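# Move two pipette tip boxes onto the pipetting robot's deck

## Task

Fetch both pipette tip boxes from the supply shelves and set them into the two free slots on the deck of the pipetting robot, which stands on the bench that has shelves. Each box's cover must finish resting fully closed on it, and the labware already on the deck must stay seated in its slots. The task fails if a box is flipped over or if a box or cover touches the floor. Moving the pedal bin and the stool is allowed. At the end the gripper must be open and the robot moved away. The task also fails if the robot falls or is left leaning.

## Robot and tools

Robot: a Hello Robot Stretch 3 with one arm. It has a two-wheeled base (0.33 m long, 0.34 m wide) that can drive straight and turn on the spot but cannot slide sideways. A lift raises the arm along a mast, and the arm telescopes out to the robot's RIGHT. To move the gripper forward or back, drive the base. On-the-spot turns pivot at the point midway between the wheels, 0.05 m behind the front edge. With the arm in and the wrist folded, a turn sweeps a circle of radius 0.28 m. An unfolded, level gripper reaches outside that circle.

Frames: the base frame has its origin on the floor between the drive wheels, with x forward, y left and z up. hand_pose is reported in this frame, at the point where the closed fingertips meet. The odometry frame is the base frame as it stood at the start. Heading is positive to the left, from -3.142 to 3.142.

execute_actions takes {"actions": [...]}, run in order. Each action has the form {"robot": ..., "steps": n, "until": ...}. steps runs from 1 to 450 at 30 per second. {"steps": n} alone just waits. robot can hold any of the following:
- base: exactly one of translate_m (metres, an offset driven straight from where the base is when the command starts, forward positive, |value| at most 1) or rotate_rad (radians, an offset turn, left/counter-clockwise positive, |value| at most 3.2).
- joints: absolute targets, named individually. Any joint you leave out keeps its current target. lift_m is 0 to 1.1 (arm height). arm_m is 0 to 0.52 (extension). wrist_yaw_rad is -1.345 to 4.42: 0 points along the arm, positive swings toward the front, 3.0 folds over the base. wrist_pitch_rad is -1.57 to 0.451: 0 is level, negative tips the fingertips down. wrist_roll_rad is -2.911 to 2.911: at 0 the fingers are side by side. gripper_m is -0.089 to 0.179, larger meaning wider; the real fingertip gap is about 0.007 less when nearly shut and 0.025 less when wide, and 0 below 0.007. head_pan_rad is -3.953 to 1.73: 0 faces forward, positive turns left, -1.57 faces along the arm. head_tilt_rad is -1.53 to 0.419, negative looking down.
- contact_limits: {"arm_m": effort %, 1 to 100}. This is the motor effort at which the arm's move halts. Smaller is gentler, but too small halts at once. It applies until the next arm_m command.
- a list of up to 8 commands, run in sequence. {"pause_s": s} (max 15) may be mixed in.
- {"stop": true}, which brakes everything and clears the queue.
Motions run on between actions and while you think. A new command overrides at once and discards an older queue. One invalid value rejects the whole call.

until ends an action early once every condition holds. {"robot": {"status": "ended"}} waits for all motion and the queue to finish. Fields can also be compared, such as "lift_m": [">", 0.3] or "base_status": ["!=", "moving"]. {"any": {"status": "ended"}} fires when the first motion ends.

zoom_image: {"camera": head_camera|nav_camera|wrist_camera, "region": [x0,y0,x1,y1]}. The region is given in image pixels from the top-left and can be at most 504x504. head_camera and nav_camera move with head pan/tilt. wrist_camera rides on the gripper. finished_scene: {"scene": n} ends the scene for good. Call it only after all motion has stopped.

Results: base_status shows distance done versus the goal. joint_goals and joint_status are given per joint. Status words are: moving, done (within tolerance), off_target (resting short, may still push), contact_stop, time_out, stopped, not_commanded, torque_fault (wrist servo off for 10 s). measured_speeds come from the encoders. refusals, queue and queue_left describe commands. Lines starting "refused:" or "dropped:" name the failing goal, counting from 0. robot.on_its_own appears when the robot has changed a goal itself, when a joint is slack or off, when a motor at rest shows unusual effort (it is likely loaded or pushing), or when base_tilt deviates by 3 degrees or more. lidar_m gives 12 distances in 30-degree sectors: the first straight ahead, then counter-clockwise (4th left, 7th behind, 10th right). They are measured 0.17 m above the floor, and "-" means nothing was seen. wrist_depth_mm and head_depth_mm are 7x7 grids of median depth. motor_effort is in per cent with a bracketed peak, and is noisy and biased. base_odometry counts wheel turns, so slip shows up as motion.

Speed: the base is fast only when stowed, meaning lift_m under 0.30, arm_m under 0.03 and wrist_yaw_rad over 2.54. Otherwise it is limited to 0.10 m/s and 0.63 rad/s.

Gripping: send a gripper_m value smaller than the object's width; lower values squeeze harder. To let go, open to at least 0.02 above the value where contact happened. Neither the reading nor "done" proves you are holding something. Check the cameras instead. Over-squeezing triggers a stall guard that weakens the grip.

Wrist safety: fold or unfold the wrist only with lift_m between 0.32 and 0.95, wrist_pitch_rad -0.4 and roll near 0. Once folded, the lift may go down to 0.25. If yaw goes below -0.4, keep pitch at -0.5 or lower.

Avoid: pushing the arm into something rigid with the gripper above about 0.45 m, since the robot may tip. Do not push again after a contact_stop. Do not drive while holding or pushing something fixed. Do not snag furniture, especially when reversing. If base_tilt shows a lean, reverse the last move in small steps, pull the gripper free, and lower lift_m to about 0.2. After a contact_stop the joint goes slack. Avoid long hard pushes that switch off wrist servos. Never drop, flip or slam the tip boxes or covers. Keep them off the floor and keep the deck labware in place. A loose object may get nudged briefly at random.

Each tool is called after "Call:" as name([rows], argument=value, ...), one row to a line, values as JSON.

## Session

Call:
execute_actions(actions=[])

Scene clock: 0.00 s.
robot.base_odometry: x=+0.000 y=+0.000 heading=+0.000 (m, m, rad; robot's odometry frame)
robot.turned_by_wheels: +0.000 (rad since the last result)
robot.turned_by_imu: +0.000 (rad since the last result)
robot.base_tilt: forward=-1.0 right=+1.8 (deg)
robot.lidar_m: 1.85 2.16 1.16 1.35 1.30 1.80 2.24 1.94 1.63 1.58 1.65 2.00
robot.head_depth_mm: 1896 2148 2168 2213 2187 2233 2009 / 1898 1724 1743 1756 1782 1784 1838 / 1906 1729 1750 1755 1772 1795 1807 / 1902 1747 1736 1747 1793 1798 1807 / 1914 1765 1763 1788 1795 1801 1814 / 1913 1766 1778 1799 1804 1816 1823 / 1930 2175 2204 2235 2243 2301 1959
robot.base_status: not_commanded
robot.joint_positions: lift_m=+0.313 arm_m=-0.003 wrist_yaw_rad=+2.886 wrist_pitch_rad=-0.568 wrist_roll_rad=+0.009 gripper_m=+0.037 head_pan_rad=+0.012 head_tilt_rad=+0.014
robot.joint_goals: lift_m=+0.313 arm_m=-0.003 wrist_yaw_rad=+2.886 wrist_pitch_rad=-0.568 wrist_roll_rad=+0.009 gripper_m=+0.037 head_pan_rad=+0.012 head_tilt_rad=+0.014
robot.joint_status: lift_m=not_commanded arm_m=not_commanded wrist_yaw_rad=not_commanded wrist_pitch_rad=not_commanded wrist_roll_rad=not_commanded gripper_m=not_commanded head_pan_rad=not_commanded head_tilt_rad=not_commanded
robot.measured_speeds: translate_m=+0.000 rotate_rad=+0.000 lift_m=+0.000 arm_m=+0.000 wrist_yaw_rad=+0.000 wrist_pitch_rad=+0.000 wrist_roll_rad=+0.000 head_pan_rad=+0.000 head_tilt_rad=+0.000
robot: refusals=0 queue=idle queue_left=0
robot.motor_effort: left_wheel=+1 right_wheel=+0 lift_m=+38 arm_m=-1 wrist_yaw_rad=+0 wrist_pitch_rad=+3 wrist_roll_rad=+0 gripper_m=+0 head_pan_rad=+1 head_tilt_rad=+3 (%)
robot.hand_pose: x=+0.0301 y=+0.0541 z=+0.2939 quat_wxyz=(+0.284, +0.701, +0.109, +0.645) (m; robot's base frame)
robot.wrist_depth_mm: - - - - - - - / 955 928 936 915 911 901 902 / 761 - 739 747 724 722 724 / 634 - 621 615 599 620 604 / 540 525 545 527 546 523 520 / 469 - - 462 - 460 455 / - - - - 408 411 407
pictures: head_camera (sideways: a quarter turn clockwise sets it upright), nav_camera (sideways: a quarter turn counterclockwise sets it upright), wrist_camera
camera_calibration (this result's frames):
head_camera: T_world_to_cam=[[-0.0209716, -0.0194483, -0.999591, 1.32402], [-0.00150072, 0.99981, -0.0194211, 0.0271003], [0.999779, 0.00109282, -0.0209968, -0.023332], [0, 0, 0, 1]] pos_world=[0.0511342, -0.00131979, 1.32351]
nav_camera: T_world_to_cam=[[0.000754855, -0.0204322, 0.999791, -1.25461], [0.0134928, -0.9997, -0.0204405, 0.0755322], [0.999909, 0.0135054, -0.000478941, -0.0508774], [0, 0, 0, 1]] pos_world=[0.0508006, 0.0505623, 1.25587]
wrist_camera: T_world_to_cam=[[0.966747, -0.255074, -0.0183566, -0.00633425], [-0.18284, -0.639216, -0.746975, 0.2953], [0.1788, 0.725493, -0.664598, 0.317303], [0, 0, 0, 1]] pos_world=[0.0033822, -0.0430561, 0.431344]
Images, in order (width x height): head_camera 896x504, nav_camera 672x504, wrist_camera 644x364.

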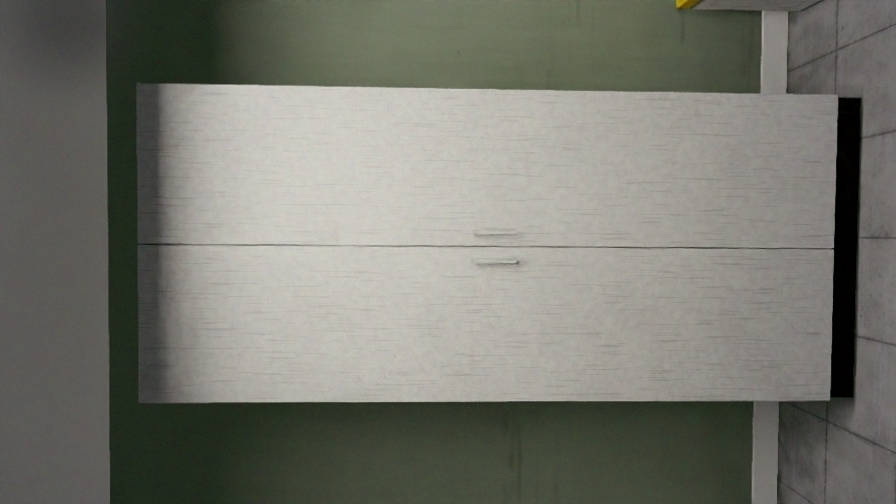

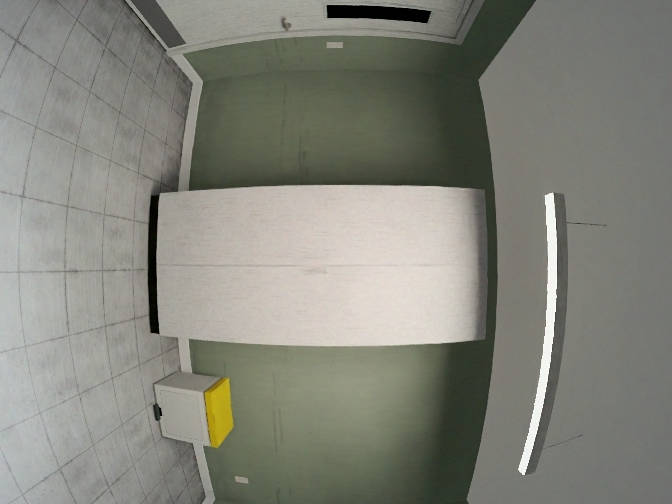

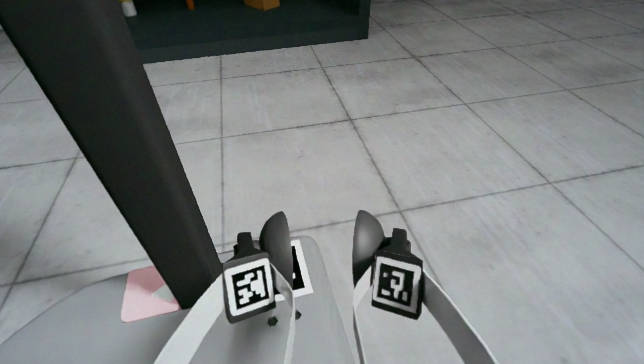

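Call:
execute_actions([
  {"robot":[{"joints":{"lift_m":0.29,"head_tilt_rad":-0.4}},{"base":{"rotate_rad":1.75}}],"steps":450,"until":{"robot":{"status":"ended"}}},
])

Scene clock: 10.23 s.
robot.base_odometry: x=+0.000 y=+0.000 heading=+1.750 (m, m, rad; robot's odometry frame)
robot.turned_by_wheels: +1.750 (rad since the last result)
robot.turned_by_imu: +1.757 (rad since the last result)
robot.base_tilt: forward=-1.0 right=+2.0 (deg)
robot.lidar_m: 1.16 1.79 1.80 1.92 1.93 1.58 1.58 1.78 1.86 1.85 1.88 1.17
robot.head_depth_mm: 1163 1294 1247 1509 1344 1507 1307 / 1193 1314 1230 1550 1338 1501 1305 / 1193 1339 1180 1563 1399 1508 1302 / 1195 1373 1384 1600 1403 1501 1299 / 1143 1319 1214 1461 1400 1501 1290 / 951 1062 1157 1774 1940 1579 1304 / 1427 1539 1705 1837 1999 1586 1302
robot.base_status: done (rotate_rad +1.7499 of +1.7500)
robot.joint_positions: lift_m=+0.290 arm_m=-0.003 wrist_yaw_rad=+2.886 wrist_pitch_rad=-0.568 wrist_roll_rad=+0.009 gripper_m=+0.037 head_pan_rad=+0.012 head_tilt_rad=-0.395
robot.joint_goals: lift_m=+0.290 arm_m=-0.003 wrist_yaw_rad=+2.886 wrist_pitch_rad=-0.568 wrist_roll_rad=+0.009 gripper_m=+0.037 head_pan_rad=+0.012 head_tilt_rad=-0.400
robot.joint_status: lift_m=done arm_m=not_commanded wrist_yaw_rad=not_commanded wrist_pitch_rad=not_commanded wrist_roll_rad=not_commanded gripper_m=not_commanded head_pan_rad=not_commanded head_tilt_rad=done
robot.measured_speeds: translate_m=+0.000 rotate_rad=+0.000 lift_m=+0.000 arm_m=+0.000 wrist_yaw_rad=+0.000 wrist_pitch_rad=+0.000 wrist_roll_rad=+0.000 head_pan_rad=+0.000 head_tilt_rad=+0.000
robot: refusals=0 queue=done queue_left=0
robot.motor_effort: left_wheel=-2(10) right_wheel=+3(15) lift_m=+30(38) arm_m=-1(1) wrist_yaw_rad=+0(0) wrist_pitch_rad=+4(4) wrist_roll_rad=+0(0) gripper_m=+0(0) head_pan_rad=+1(1) head_tilt_rad=-2(21) (%)
robot.hand_pose: x=+0.0301 y=+0.0540 z=+0.2708 quat_wxyz=(+0.284, +0.701, +0.109, +0.645) (m; robot's base frame)
robot.wrist_depth_mm: - - - - - - - / 883 884 874 864 852 868 851 / 725 - 702 699 689 692 678 / 599 - 584 579 588 576 571 / 503 502 535 508 515 495 489 / 454 - - - - 433 436 / - - - - 391 387 385
pictures: head_camera (sideways: a quarter turn clockwise sets it upright), nav_camera (sideways: a quarter turn counterclockwise sets it upright), wrist_camera
camera_calibration (this result's frames):
head_camera: T_world_to_cam=[[-0.417162, -0.0243833, -0.908505, 1.20734], [-0.0101434, 0.999703, -0.0221733, 0.0307249], [0.908776, -0.0000345238, -0.417285, 0.493028], [0, 0, 0, 1]] pos_world=[0.0559137, -0.00125998, 1.30328]
nav_camera: T_world_to_cam=[[0.398737, -0.015475, 0.916935, -1.14865], [0.00527497, -0.999802, -0.0191674, 0.0739142], [0.91705, 0.0124795, -0.398577, 0.4678], [0, 0, 0, 1]] pos_world=[0.028624, 0.0502864, 1.24111]
wrist_camera: T_world_to_cam=[[0.966745, -0.255083, -0.0183556, -0.00676374], [-0.182922, -0.639529, -0.746687, 0.277909], [0.178728, 0.725214, -0.664922, 0.302104], [0, 0, 0, 1]] pos_world=[0.00338001, -0.0430843, 0.408263]
Images, in order (width x height): head_camera 896x504, nav_camera 672x504, wrist_camera 644x364.

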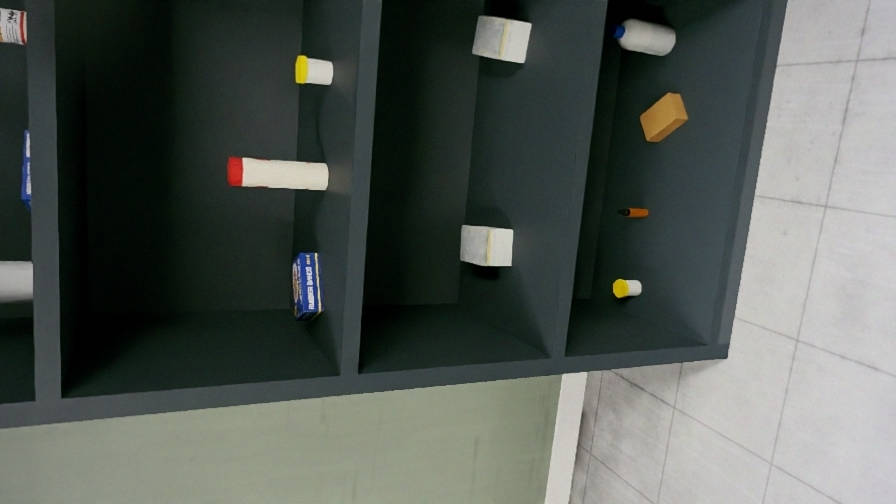

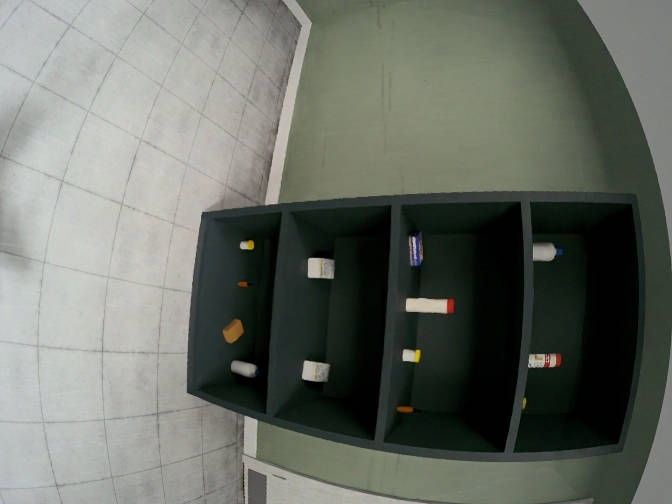

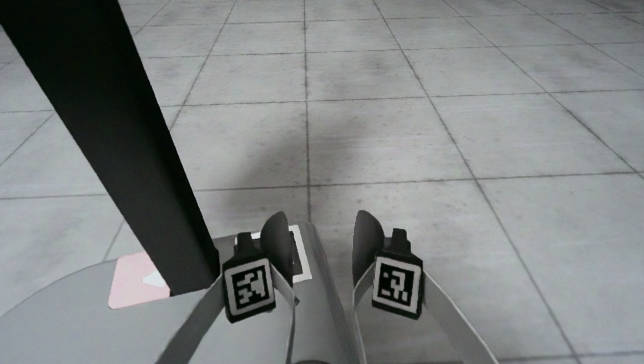

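Call:
execute_actions([
  {"robot":[{"base":{"rotate_rad":-0.502}},{"base":{"translate_m":0.667}},{"base":{"rotate_rad":1.85},"joints":{"head_pan_rad":0.5,"head_tilt_rad":-0.35}},{"joints":{"lift_m":0.65,"wrist_pitch_rad":-0.4}}],"steps":450,"until":{"robot":{"status":"ended"}}},
])

Scene clock: 34.23 s.
robot.base_odometry: x=+0.212 y=+0.633 heading=+3.098 (m, m, rad; robot's odometry frame)
robot.turned_by_wheels: +1.348 (rad since the last result)
robot.turned_by_imu: +1.357 (rad since the last result)
robot.base_tilt: forward=-0.9 right=+1.9 (deg)
robot.lidar_m: 1.92 2.45 2.32 2.22 2.31 1.72 1.67 1.33 0.49 0.70 0.79 0.78
robot.head_depth_mm: 2140 2235 2016 2607 2099 1636 1330 / 2264 2375 2077 2669 2177 1658 1337 / 2368 2489 2418 2786 2180 1666 1335 / 2430 2638 2496 2841 2165 1652 1331 / 2549 2782 2926 3030 2139 1659 1330 / 2717 3004 3191 2983 2160 1635 1331 / 2914 3185 3413 3194 2184 1643 1332
robot.base_status: done (rotate_rad +1.8499 of +1.8500)
robot.joint_positions: lift_m=+0.650 arm_m=-0.003 wrist_yaw_rad=+2.886 wrist_pitch_rad=-0.422 wrist_roll_rad=+0.009 gripper_m=+0.037 head_pan_rad=+0.493 head_tilt_rad=-0.358
robot.joint_goals: lift_m=+0.650 arm_m=-0.003 wrist_yaw_rad=+2.886 wrist_pitch_rad=-0.400 wrist_roll_rad=+0.009 gripper_m=+0.037 head_pan_rad=+0.500 head_tilt_rad=-0.350
robot.joint_status: lift_m=done arm_m=not_commanded wrist_yaw_rad=not_commanded wrist_pitch_rad=done wrist_roll_rad=not_commanded gripper_m=not_commanded head_pan_rad=done head_tilt_rad=done
robot.measured_speeds: translate_m=+0.000 rotate_rad=+0.000 lift_m=+0.000 arm_m=+0.000 wrist_yaw_rad=+0.000 wrist_pitch_rad=+0.000 wrist_roll_rad=+0.000 head_pan_rad=+0.000 head_tilt_rad=+0.000
robot: refusals=0 queue=done queue_left=0
robot.motor_effort: left_wheel=-2(14) right_wheel=+4(15) lift_m=+45(46) arm_m=-2(2) wrist_yaw_rad=+0(0) wrist_pitch_rad=+7(6) wrist_roll_rad=+0(0) gripper_m=+0(0) head_pan_rad=+3(22) head_tilt_rad=+4(9) (%)
robot.hand_pose: x=+0.0353 y=+0.0742 z=+0.6615 quat_wxyz=(+0.236, +0.707, +0.058, +0.664) (m; robot's base frame)
robot.wrist_depth_mm: - - - - - - - / - - - - - - - / - - - - - - - / - - - - - - - / - - - - - - - / 931 928 - 921 - 912 893 / 808 795 795 794 793 781 781
pictures: head_camera (sideways: a quarter turn clockwise sets it upright), nav_camera (sideways: a quarter turn counterclockwise sets it upright), wrist_camera
camera_calibration (this result's frames):
head_camera: T_world_to_cam=[[-0.328648, -0.19834, -0.923391, 1.22622], [-0.470386, 0.882184, -0.0220722, 0.0334019], [0.818979, 0.427097, -0.383225, 0.449252], [0, 0, 0, 1]] pos_world=[0.0507779, 0.021868, 1.30518]
nav_camera: T_world_to_cam=[[0.33047, 0.154337, 0.931112, -1.16674], [0.467472, -0.883795, -0.0194209, 0.0714258], [0.819914, 0.441687, -0.364216, 0.423676], [0, 0, 0, 1]] pos_world=[0.00480308, 0.0560642, 1.24206]
wrist_camera: T_world_to_cam=[[0.967458, -0.252353, -0.0185304, 0.00037008], [-0.15355, -0.527308, -0.835685, 0.633083], [0.201116, 0.811335, -0.548897, 0.462399], [0, 0, 0, 1]] pos_world=[0.00385593, -0.0412375, 0.782874]
Images, in order (width x height): head_camera 896x504, nav_camera 672x504, wrist_camera 644x364.

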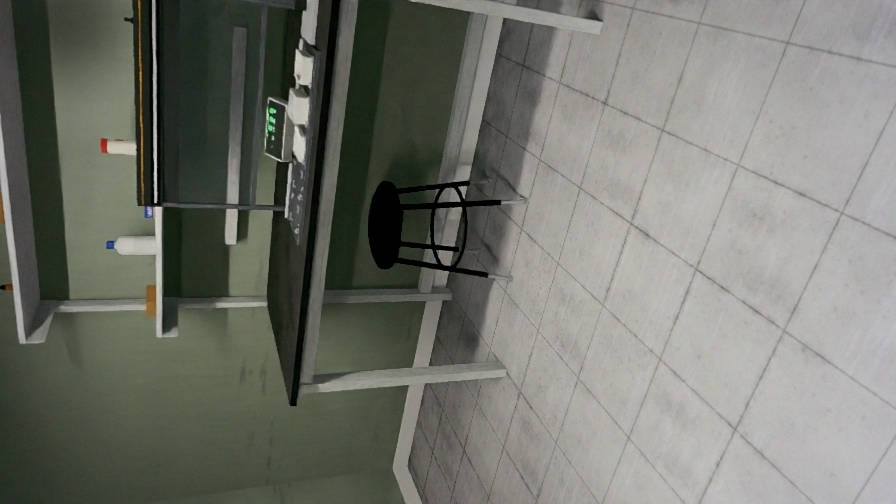

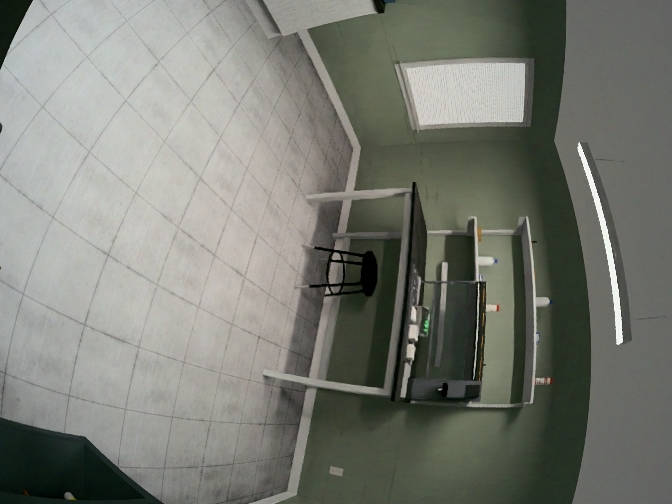

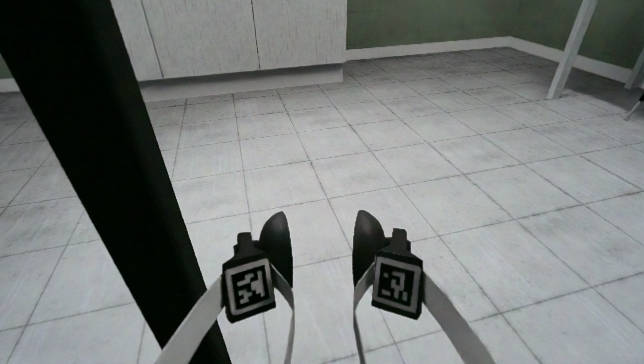

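Call:
execute_actions([
  {"robot":[{"joints":{"wrist_yaw_rad":0.0,"head_pan_rad":-1.57,"head_tilt_rad":-0.85,"gripper_m":0.15}},{"joints":{"wrist_pitch_rad":-0.2,"lift_m":0.58}}],"steps":450,"until":{"robot":{"status":"ended"}}},
])

Scene clock: 40.83 s.
robot.base_odometry: x=+0.212 y=+0.633 heading=+3.098 (m, m, rad; robot's odometry frame)
robot.turned_by_wheels: +0.000 (rad since the last result)
robot.turned_by_imu: +0.001 (rad since the last result)
robot.base_tilt: forward=-1.1 right=+2.0 (deg)
robot.lidar_m: 1.92 2.45 2.31 2.22 2.29 1.72 1.67 1.33 0.49 0.70 0.79 0.77
robot.head_depth_mm: 530 516 531 726 1393 1227 1087 / 669 552 669 799 912 1233 - / 728 553 1051 951 1128 1208 - / 723 552 961 931 1236 1197 1105 / 719 553 1046 947 867 1194 1088 / 717 554 1047 949 870 1191 1084 / 716 550 1046 946 864 1182 1085
robot.base_status: done (rotate_rad +1.8499 of +1.8500)
robot.joint_positions: lift_m=+0.580 arm_m=-0.003 wrist_yaw_rad=+0.002 wrist_pitch_rad=-0.224 wrist_roll_rad=+0.009 gripper_m=+0.150 head_pan_rad=-1.563 head_tilt_rad=-0.839
robot.joint_goals: lift_m=+0.580 arm_m=-0.003 wrist_yaw_rad=+0.000 wrist_pitch_rad=-0.200 wrist_roll_rad=+0.009 gripper_m=+0.150 head_pan_rad=-1.570 head_tilt_rad=-0.850
robot.joint_status: lift_m=done arm_m=not_commanded wrist_yaw_rad=done wrist_pitch_rad=done wrist_roll_rad=not_commanded gripper_m=done head_pan_rad=done head_tilt_rad=done
robot.measured_speeds: translate_m=+0.000 rotate_rad=+0.000 lift_m=+0.000 arm_m=+0.000 wrist_yaw_rad=+0.000 wrist_pitch_rad=+0.000 wrist_roll_rad=+0.000 head_pan_rad=+0.000 head_tilt_rad=+0.000
robot: refusals=0 queue=done queue_left=0
robot.motor_effort: left_wheel=-2(2) right_wheel=+3(4) lift_m=+30(45) arm_m=-2(2) wrist_yaw_rad=-2(3) wrist_pitch_rad=+7(8) wrist_roll_rad=+0(0) gripper_m=+0(87) head_pan_rad=-3(28) head_tilt_rad=-4(25) (%)
robot.hand_pose: x=-0.0210 y=-0.3869 z=+0.6385 quat_wxyz=(+0.700, +0.080, -0.705, -0.079) (m; robot's base frame)
robot.wrist_depth_mm: 561 571 564 571 552 296 204 / 599 602 609 601 564 301 205 / 625 643 640 634 583 303 208 / 480 514 504 448 468 306 221 / 377 391 369 366 365 288 238 / 296 - 293 290 286 - 801 / 260 261 261 265 268 273 809
pictures: head_camera (sideways: a quarter turn clockwise sets it upright), nav_camera (sideways: a quarter turn counterclockwise sets it upright), wrist_camera
camera_calibration (this result's frames):
head_camera: T_world_to_cam=[[-0.0252966, 0.766847, -0.641331, 0.85666], [0.999661, 0.0153994, -0.0210172, 0.0230473], [-0.0062409, -0.641645, -0.766976, 0.953522], [0, 0, 0, 1]] pos_world=[0.00458187, -0.0454592, 1.28122]
nav_camera: T_world_to_cam=[[-0.0144352, -0.753694, 0.657067, -0.807349], [-0.999876, 0.00674458, -0.01423, 0.0736079], [0.0062934, -0.65719, -0.753698, 0.935346], [0, 0, 0, 1]] pos_world=[0.0560581, 0.00571004, 1.2365]
wrist_camera: T_world_to_cam=[[-0.999818, -0.0059106, -0.0181119, -0.00819436], [0.0145838, 0.374283, -0.9272, 0.772814], [0.0122593, -0.927296, -0.374129, 0.0469869], [0, 0, 0, 1]] pos_world=[-0.0200395, -0.245729, 0.733983]
Images, in order (width x height): head_camera 896x504, nav_camera 672x504, wrist_camera 644x364.

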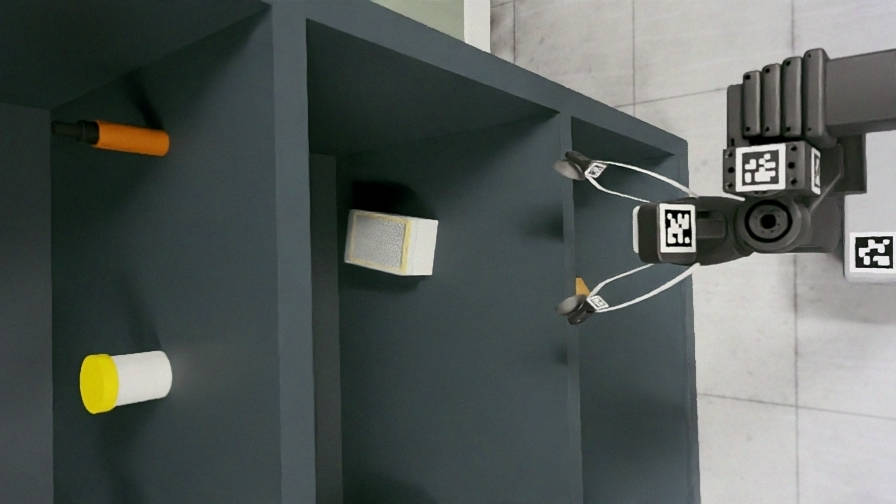

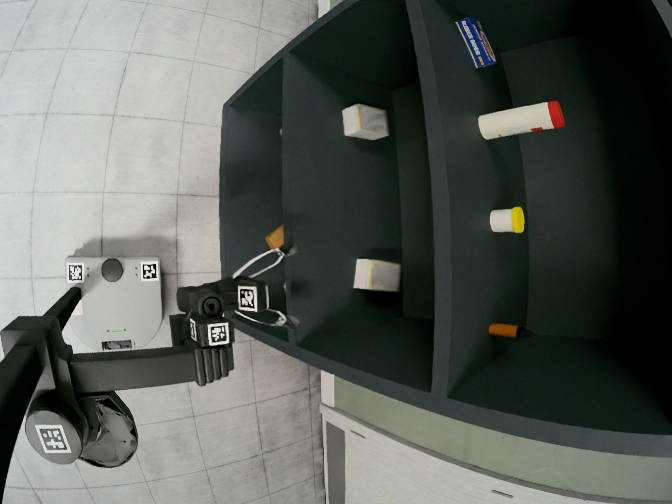

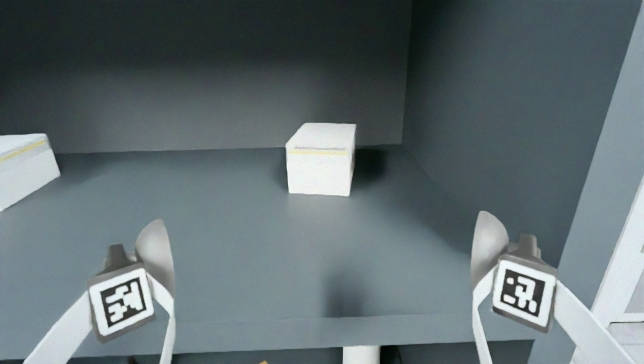

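Call:
execute_actions([
  {"robot":[{"base":{"translate_m":0.041},"joints":{"lift_m":0.505,"wrist_yaw_rad":-0.14,"arm_m":0.05}},{"joints":{"arm_m":0.27}}],"steps":450,"until":{"robot":{"status":"ended"}}},
])

Scene clock: 51.23 s.
robot.base_odometry: x=+0.171 y=+0.634 heading=+3.098 (m, m, rad; robot's odometry frame)
robot.turned_by_wheels: +0.000 (rad since the last result)
robot.turned_by_imu: +0.001 (rad since the last result)
robot.base_tilt: forward=-0.9 right=+1.9 (deg)
robot.lidar_m: 1.88 2.23 2.31 2.22 2.30 1.77 1.71 1.33 0.51 0.71 0.77 0.74
robot.head_depth_mm: 635 553 582 698 1370 1225 1089 / 727 552 802 909 885 1219 - / 723 551 988 952 1259 1202 1098 / 720 551 986 947 1228 1196 1113 / 717 552 1050 955 870 1189 1083 / 717 550 1051 948 865 1185 1081 / 714 552 1044 947 862 1188 1089
robot.base_status: done (translate_m +0.0410 of +0.0410)
robot.joint_positions: lift_m=+0.505 arm_m=+0.270 wrist_yaw_rad=-0.139 wrist_pitch_rad=-0.224 wrist_roll_rad=+0.009 gripper_m=+0.150 head_pan_rad=-1.563 head_tilt_rad=-0.839
robot.joint_goals: lift_m=+0.505 arm_m=+0.270 wrist_yaw_rad=-0.140 wrist_pitch_rad=-0.200 wrist_roll_rad=+0.009 gripper_m=+0.150 head_pan_rad=-1.570 head_tilt_rad=-0.850
robot.joint_status: lift_m=done arm_m=done wrist_yaw_rad=done wrist_pitch_rad=done wrist_roll_rad=not_commanded gripper_m=done head_pan_rad=done head_tilt_rad=done
robot.measured_speeds: translate_m=+0.000 rotate_rad=+0.000 lift_m=+0.000 arm_m=+0.000 wrist_yaw_rad=+0.000 wrist_pitch_rad=+0.000 wrist_roll_rad=+0.000 head_pan_rad=+0.000 head_tilt_rad=+0.000
robot: refusals=0 queue=done queue_left=0
robot.motor_effort: left_wheel=-2(4) right_wheel=+5(9) lift_m=+31(30) arm_m=+5(5) wrist_yaw_rad=-1(3) wrist_pitch_rad=+7(7) wrist_roll_rad=+0(0) gripper_m=+0(0) head_pan_rad=-2(2) head_tilt_rad=-4(4) (%)
robot.hand_pose: x=-0.0554 y=-0.6568 z=+0.5636 quat_wxyz=(+0.693, +0.030, -0.709, -0.128) (m; robot's base frame)
robot.wrist_depth_mm: 303 315 328 344 351 263 191 / 323 333 346 364 375 267 194 / 338 351 365 232 386 271 196 / 322 317 274 169 285 266 199 / 234 245 208 174 214 234 200 / 187 - 181 180 179 - 175 / - 146 150 149 148 144 145
pictures: head_camera (sideways: a quarter turn clockwise sets it upright), nav_camera (sideways: a quarter turn counterclockwise sets it upright), wrist_camera
camera_calibration (this result's frames):
head_camera: T_world_to_cam=[[-0.025131, 0.766883, -0.641295, 0.856612], [0.999664, 0.0151842, -0.0210169, 0.0230469], [-0.00637993, -0.641608, -0.767006, 0.953562], [0, 0, 0, 1]] pos_world=[0.00457204, -0.0454579, 1.28121]
nav_camera: T_world_to_cam=[[-0.0145979, -0.753722, 0.657031, -0.807301], [-0.999875, 0.00696147, -0.0142293, 0.073607], [0.00615101, -0.657156, -0.753729, 0.935387], [0, 0, 0, 1]] pos_world=[0.0560593, 0.00570231, 1.2365]
wrist_camera: T_world_to_cam=[[-0.990717, 0.134729, -0.0181092, 0.0473421], [0.0669901, 0.367948, -0.92743, 0.803792], [-0.118288, -0.920034, -0.373558, -0.233646], [0, 0, 0, 1]] pos_world=[-0.0345811, -0.517095, 0.659038]
Images, in order (width x height): head_camera 896x504, nav_camera 672x504, wrist_camera 644x364.

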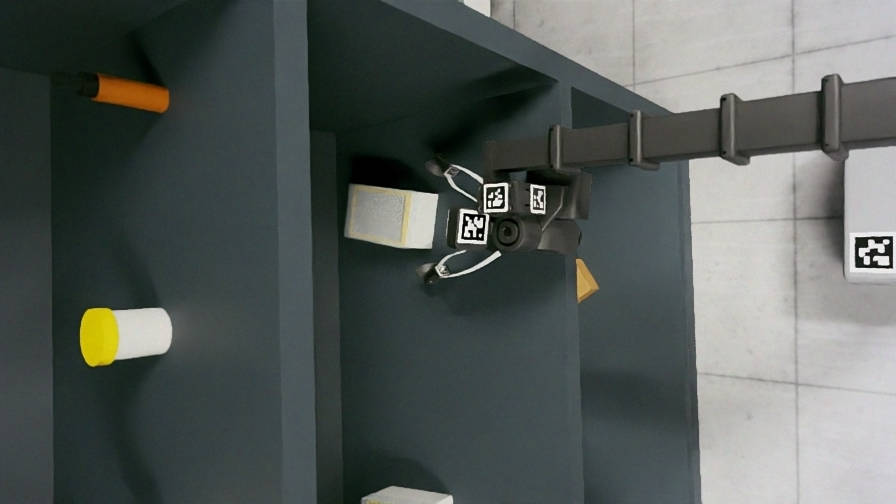

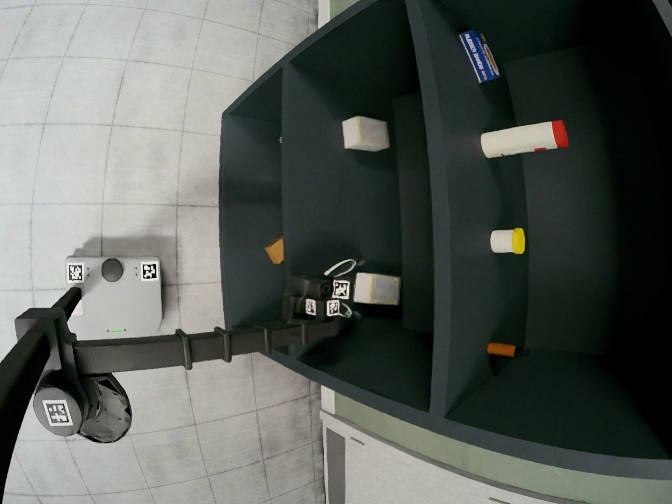

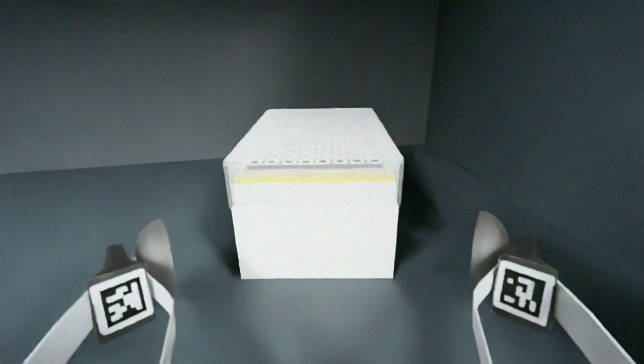

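Call:
execute_actions([
  {"robot":[{"joints":{"arm_m":0.308,"gripper_m":0.125}},{"joints":{"gripper_m":0.05}},{"joints":{"arm_m":0.175}},{"joints":{"gripper_m":0.12}},{"joints":{"arm_m":0.13}},{"joints":{"wrist_pitch_rad":0.05,"lift_m":0.445}},{"joints":{"arm_m":0.163}}],"steps":450,"until":{"robot":{"status":"ended"}}},
])

Scene clock: 64.97 s.
robot.base_odometry: x=+0.171 y=+0.634 heading=+3.098 (m, m, rad; robot's odometry frame)
robot.turned_by_wheels: +0.000 (rad since the last result)
robot.turned_by_imu: +0.002 (rad since the last result)
robot.base_tilt: forward=-1.0 right=+1.9 (deg)
robot.lidar_m: 1.88 2.23 2.31 2.23 2.30 1.77 1.71 1.33 0.51 0.71 0.77 0.74
robot.head_depth_mm: 635 554 582 701 1365 1223 1092 / 726 553 803 908 908 1206 1108 / 724 553 1051 939 871 1182 1121 / 721 551 1050 927 868 1203 1113 / 717 551 1045 946 866 1193 1089 / 716 551 1049 947 868 1196 1088 / 714 550 1044 949 867 1186 1093
robot.base_status: done (translate_m +0.0410 of +0.0410)
robot.joint_positions: lift_m=+0.445 arm_m=+0.163 wrist_yaw_rad=-0.140 wrist_pitch_rad=+0.024 wrist_roll_rad=+0.009 gripper_m=+0.120 head_pan_rad=-1.563 head_tilt_rad=-0.839
robot.joint_goals: lift_m=+0.445 arm_m=+0.163 wrist_yaw_rad=-0.140 wrist_pitch_rad=+0.050 wrist_roll_rad=+0.009 gripper_m=+0.120 head_pan_rad=-1.570 head_tilt_rad=-0.850
robot.joint_status: lift_m=done arm_m=done wrist_yaw_rad=done wrist_pitch_rad=done wrist_roll_rad=not_commanded gripper_m=done head_pan_rad=done head_tilt_rad=done
robot.measured_speeds: translate_m=+0.000 rotate_rad=+0.000 lift_m=+0.000 arm_m=+0.000 wrist_yaw_rad=+0.000 wrist_pitch_rad=+0.000 wrist_roll_rad=+0.000 head_pan_rad=+0.000 head_tilt_rad=+0.000
robot: refusals=0 queue=done queue_left=0
robot.motor_effort: left_wheel=-2(2) right_wheel=+4(4) lift_m=+31(31) arm_m=+5(7) wrist_yaw_rad=+0(1) wrist_pitch_rad=+8(8) wrist_roll_rad=+0(0) gripper_m=+0(95) head_pan_rad=-2(2) head_tilt_rad=-4(4) (%)
robot.hand_pose: x=-0.0573 y=-0.5619 z=+0.5661 quat_wxyz=(+0.703, -0.058, -0.708, -0.041) (m; robot's base frame)
robot.wrist_depth_mm: 406 423 438 462 434 270 198 / 418 432 454 472 435 275 199 / 429 442 462 485 446 276 200 / 433 448 467 155 383 280 201 / 299 296 138 137 136 254 204 / 197 209 141 139 140 195 182 / 154 138 142 141 141 139 138
pictures: head_camera (sideways: a quarter turn clockwise sets it upright), nav_camera (sideways: a quarter turn counterclockwise sets it upright), wrist_camera
camera_calibration (this result's frames):
head_camera: T_world_to_cam=[[-0.0251311, 0.766893, -0.641283, 0.856596], [0.999664, 0.0151845, -0.0210168, 0.0230467], [-0.00638002, -0.641596, -0.767016, 0.953575], [0, 0, 0, 1]] pos_world=[0.00457203, -0.0454576, 1.28121]
nav_camera: T_world_to_cam=[[-0.0145978, -0.753732, 0.657019, -0.807286], [-0.999875, 0.00696169, -0.014229, 0.0736067], [0.00615092, -0.657145, -0.753739, 0.935401], [0, 0, 0, 1]] pos_world=[0.0560593, 0.00570333, 1.2365]
wrist_camera: T_world_to_cam=[[-0.99124, 0.131036, -0.0165449, 0.029779], [0.0338951, 0.131308, -0.990762, 0.672263], [-0.127653, -0.982643, -0.134599, -0.316625], [0, 0, 0, 1]] pos_world=[-0.0336865, -0.403305, 0.623928]
Images, in order (width x height): head_camera 896x504, nav_camera 672x504, wrist_camera 644x364.

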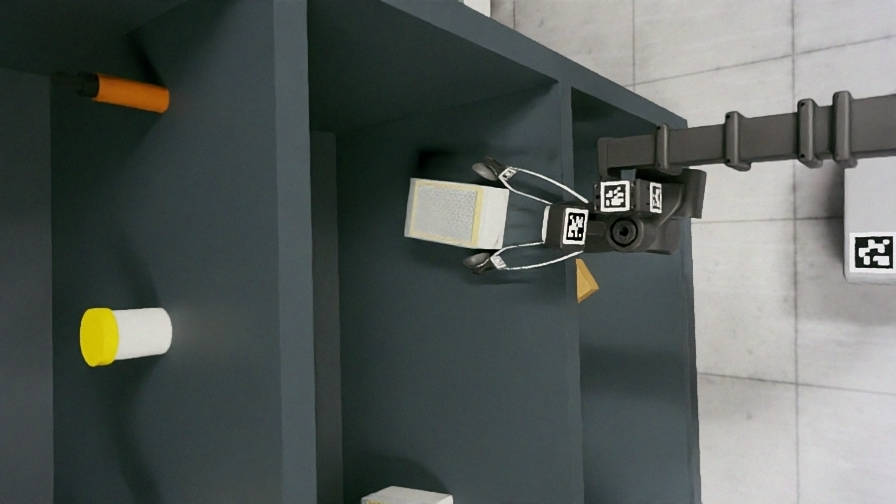

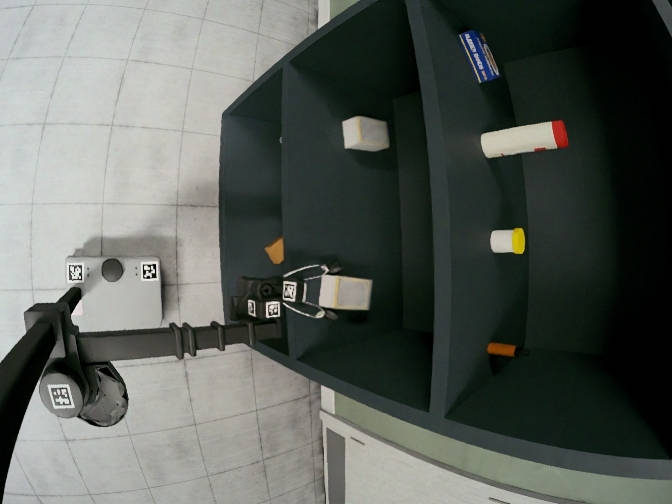

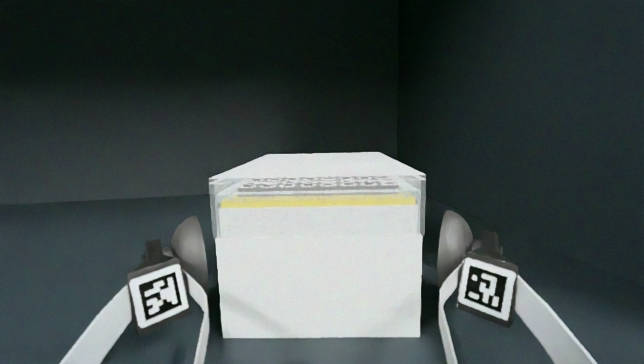

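Call:
execute_actions([
  {"robot":[{"base":{"translate_m":0.006},"joints":{"arm_m":0.172,"wrist_yaw_rad":-0.16}},{"joints":{"gripper_m":0.03}},{"pause_s":0.4},{"joints":{"lift_m":0.49}},{"pause_s":0.7}],"steps":450,"until":{"robot":{"status":"ended"}}},
])

Scene clock: 75.00 s.
robot.base_odometry: x=+0.165 y=+0.635 heading=+3.098 (m, m, rad; robot's odometry frame)
robot.turned_by_wheels: +0.000 (rad since the last result)
robot.turned_by_imu: +0.001 (rad since the last result)
robot.base_tilt: forward=-1.1 right=+1.9 (deg)
robot.lidar_m: 1.87 2.22 2.31 2.22 2.30 1.78 1.72 1.33 0.51 0.71 0.77 0.73
robot.head_depth_mm: 646 552 596 717 1346 1210 1088 / 726 552 818 911 868 1219 - / 725 553 1046 892 850 1193 1108 / 722 552 1054 922 861 1196 1117 / 719 551 1049 949 867 1196 1084 / 713 551 1050 952 869 1187 1093 / 716 550 1040 931 866 1185 1088
robot.base_status: done (translate_m +0.0060 of +0.0060)
robot.joint_positions: lift_m=+0.490 arm_m=+0.172 wrist_yaw_rad=-0.160 wrist_pitch_rad=+0.017 wrist_roll_rad=+0.009 gripper_m=+0.038 head_pan_rad=-1.563 head_tilt_rad=-0.839
robot.joint_goals: lift_m=+0.490 arm_m=+0.172 wrist_yaw_rad=-0.160 wrist_pitch_rad=+0.050 wrist_roll_rad=+0.009 gripper_m=+0.036 head_pan_rad=-1.570 head_tilt_rad=-0.850
robot.joint_status: lift_m=done arm_m=done wrist_yaw_rad=done wrist_pitch_rad=done wrist_roll_rad=not_commanded gripper_m=done head_pan_rad=done head_tilt_rad=done
robot.measured_speeds: translate_m=+0.000 rotate_rad=+0.000 lift_m=+0.000 arm_m=+0.000 wrist_yaw_rad=+0.000 wrist_pitch_rad=+0.000 wrist_roll_rad=+0.000 head_pan_rad=+0.000 head_tilt_rad=+0.000
robot: refusals=0 queue=done queue_left=0
robot.on_its_own: gripper_m is held at +0.036, not at your +0.030, by its stall guard, which is not easing now
robot.motor_effort: left_wheel=-2(5) right_wheel=+4(10) lift_m=+47(48) arm_m=+5(9) wrist_yaw_rad=+0(2) wrist_pitch_rad=+10(10) wrist_roll_rad=+0(0) gripper_m=-22(100) head_pan_rad=-2(2) head_tilt_rad=-4(4) (%)
robot.hand_pose: x=-0.0624 y=-0.5700 z=+0.6085 quat_wxyz=(+0.702, -0.062, -0.707, -0.051) (m; robot's base frame)
robot.wrist_depth_mm: 395 415 432 456 416 269 197 / 408 425 443 462 428 273 199 / 414 434 455 477 430 275 200 / 425 437 452 177 377 279 202 / 424 423 130 130 130 279 203 / 286 294 131 131 131 254 205 / 214 211 133 132 132 204 193
pictures: head_camera (sideways: a quarter turn clockwise sets it upright), nav_camera (sideways: a quarter turn counterclockwise sets it upright), wrist_camera
camera_calibration (this result's frames):
head_camera: T_world_to_cam=[[-0.025051, 0.766895, -0.641283, 0.856595], [0.999665, 0.0150801, -0.0210168, 0.0230467], [-0.00644702, -0.641595, -0.767016, 0.953575], [0, 0, 0, 1]] pos_world=[0.00456729, -0.0454574, 1.28121]
nav_camera: T_world_to_cam=[[-0.0146765, -0.753731, 0.657019, -0.807286], [-0.999874, 0.00706611, -0.014229, 0.0736067], [0.0060823, -0.657145, -0.753739, 0.935401], [0, 0, 0, 1]] pos_world=[0.0560598, 0.00569812, 1.2365]
wrist_camera: T_world_to_cam=[[-0.988341, 0.151349, -0.0166092, 0.0382294], [0.0377684, 0.138025, -0.989708, 0.719], [-0.147498, -0.978797, -0.142132, -0.313981], [0, 0, 0, 1]] pos_world=[-0.0356835, -0.412349, 0.667609]
Images, in order (width x height): head_camera 896x504, nav_camera 672x504, wrist_camera 644x364.

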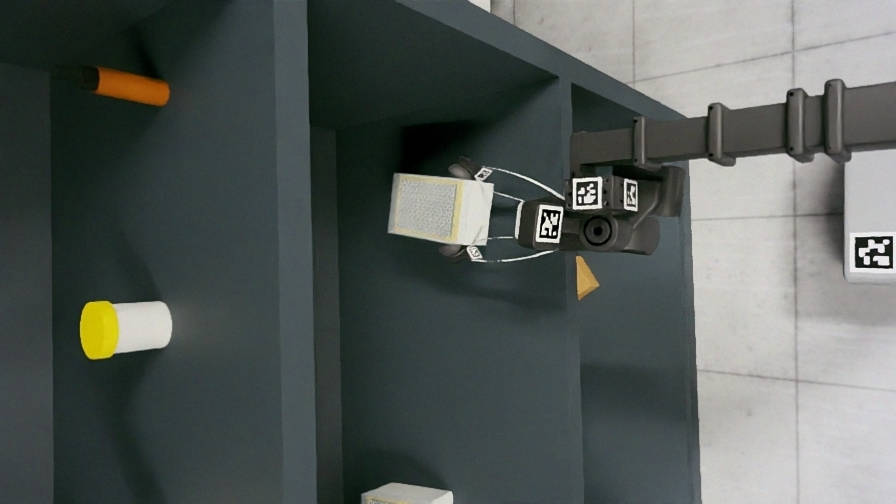

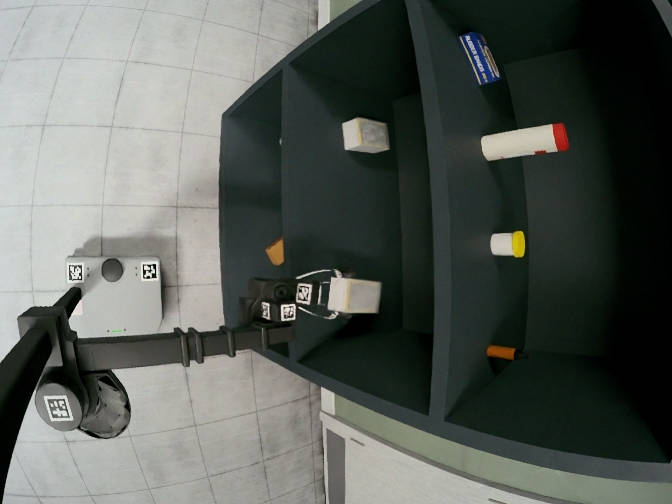

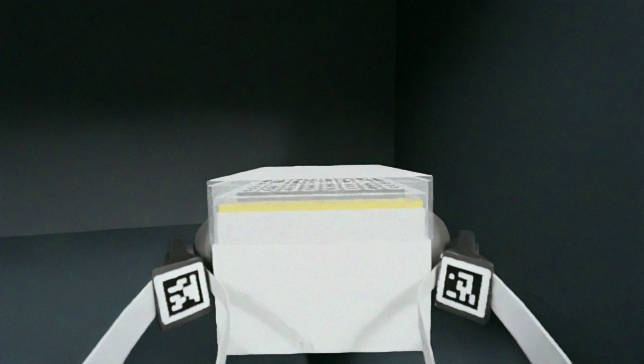

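Call:
execute_actions([
  {"robot":[{"joints":{"arm_m":0.0,"wrist_yaw_rad":0.0}},{"base":{"rotate_rad":0.545}},{"base":{"translate_m":0.2}},{"base":{"translate_m":0.72},"joints":{"lift_m":0.95}},{"base":{"translate_m":0.72}},{"base":{"rotate_rad":1.015},"joints":{"head_tilt_rad":-0.65,"wrist_yaw_rad":1.0}}],"steps":450,"until":{"robot":{"status":"ended"}}},
  {"steps":450,"until":{"robot":{"status":"ended"}}},
])

Scene clock: 107.73 s.
robot.base_odometry: x=-1.274 y=-0.153 heading=-1.626 (m, m, rad; robot's odometry frame)
robot.turned_by_wheels: +1.560 (rad since the last result)
robot.turned_by_imu: +1.577 (rad since the last result)
robot.base_tilt: forward=-1.1 right=+1.9 (deg)
robot.lidar_m: 1.98 1.55 1.93 3.12 2.11 1.49 1.79 0.84 1.15 0.64 0.68 0.82
robot.head_depth_mm: 982 1027 703 586 - - 1140 / 976 1031 699 575 - - 1139 / 974 1033 708 573 - - 1112 / 971 1027 723 571 1194 - 1146 / 963 1023 722 573 - - 1133 / 952 1054 751 603 - 1242 1144 / 956 1050 748 601 - 1284 1135
robot.base_status: done (rotate_rad +1.0149 of +1.0150)
robot.joint_positions: lift_m=+0.950 arm_m=+0.000 wrist_yaw_rad=+0.999 wrist_pitch_rad=+0.015 wrist_roll_rad=+0.009 gripper_m=+0.038 head_pan_rad=-1.563 head_tilt_rad=-0.655
robot.joint_goals: lift_m=+0.950 arm_m=+0.000 wrist_yaw_rad=+1.000 wrist_pitch_rad=+0.050 wrist_roll_rad=+0.009 gripper_m=+0.036 head_pan_rad=-1.570 head_tilt_rad=-0.650
robot.joint_status: lift_m=done arm_m=done wrist_yaw_rad=done wrist_pitch_rad=done wrist_roll_rad=not_commanded gripper_m=done head_pan_rad=done head_tilt_rad=done
robot.measured_speeds: translate_m=+0.000 rotate_rad=+0.000 lift_m=+0.000 arm_m=+0.000 wrist_yaw_rad=+0.000 wrist_pitch_rad=+0.000 wrist_roll_rad=+0.000 head_pan_rad=+0.000 head_tilt_rad=+0.000
robot: refusals=0 queue=done queue_left=0
robot.on_its_own: gripper_m is held at +0.036, not at your +0.030, by its stall guard, which is not easing now
robot.motor_effort: left_wheel=-2(7) right_wheel=+4(10) lift_m=+46(48) arm_m=-6(5) wrist_yaw_rad=+1(3) wrist_pitch_rad=+11(10) wrist_roll_rad=+0(0) gripper_m=-21(22) head_pan_rad=-2(2) head_tilt_rad=+3(17) (%)
robot.hand_pose: x=+0.1944 y=-0.2842 z=+1.0683 quat_wxyz=(+0.616, +0.335, -0.626, +0.342) (m; robot's base frame)
robot.wrist_depth_mm: - - - - - 777 715 / - - - - - 928 778 / - - - - - 973 744 / - - - 176 - 929 784 / - - 130 130 130 623 606 / - - 130 130 131 429 422 / - - 133 132 133 327 323
pictures: head_camera (sideways: a quarter turn clockwise sets it upright), nav_camera (sideways: a quarter turn counterclockwise sets it upright), wrist_camera
camera_calibration (this result's frames):
head_camera: T_world_to_cam=[[-0.0240399, 0.6367, -0.770737, 1.02529], [0.999696, 0.0110875, -0.022022, 0.0243604], [-0.00547583, -0.771032, -0.636773, 0.784175], [0, 0, 0, 1]] pos_world=[0.004589, -0.0484501, 1.29011]
nav_camera: T_world_to_cam=[[-0.0157075, -0.620884, 0.783745, -0.972435], [-0.999852, 0.00424037, -0.0166794, 0.0768003], [0.00703259, -0.783891, -0.620858, 0.762564], [0, 0, 0, 1]] pos_world=[0.0561517, -0.00632798, 1.23687]
wrist_camera: T_world_to_cam=[[-0.534113, -0.845249, -0.0166227, -0.11512], [-0.112265, 0.0904011, -0.989558, 1.14033], [0.837926, -0.52667, -0.143176, 0.00701616], [0, 0, 0, 1]] pos_world=[0.0606539, -0.196697, 1.12752]
Images, in order (width x height): head_camera 896x504, nav_camera 672x504, wrist_camera 644x364.

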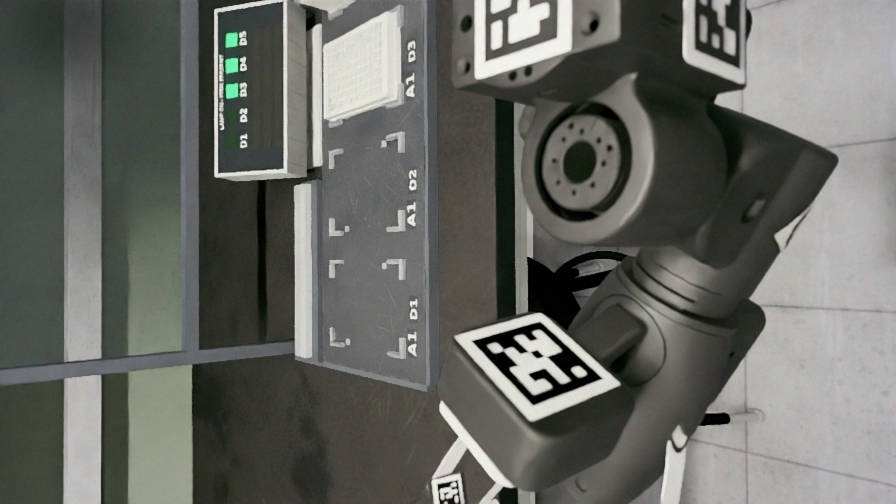

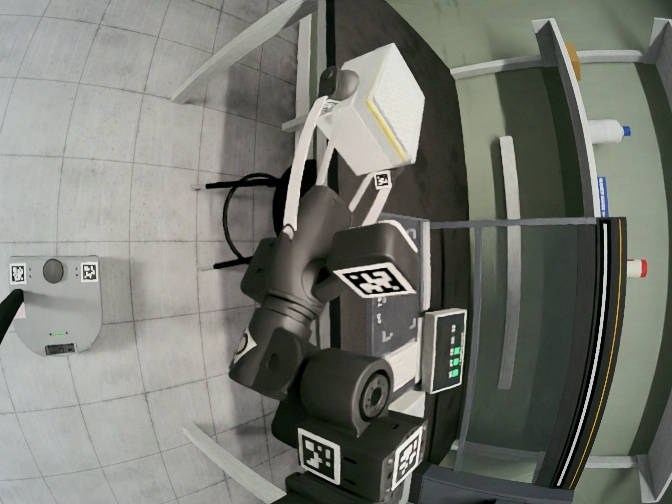

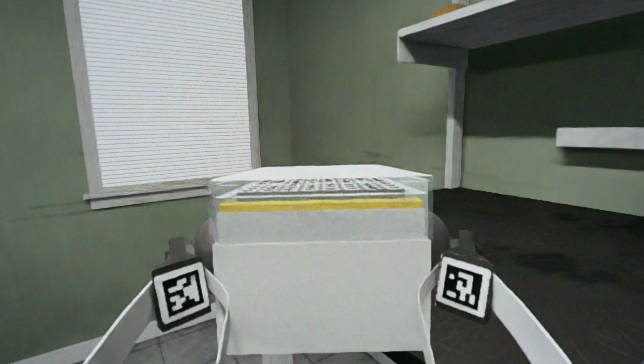

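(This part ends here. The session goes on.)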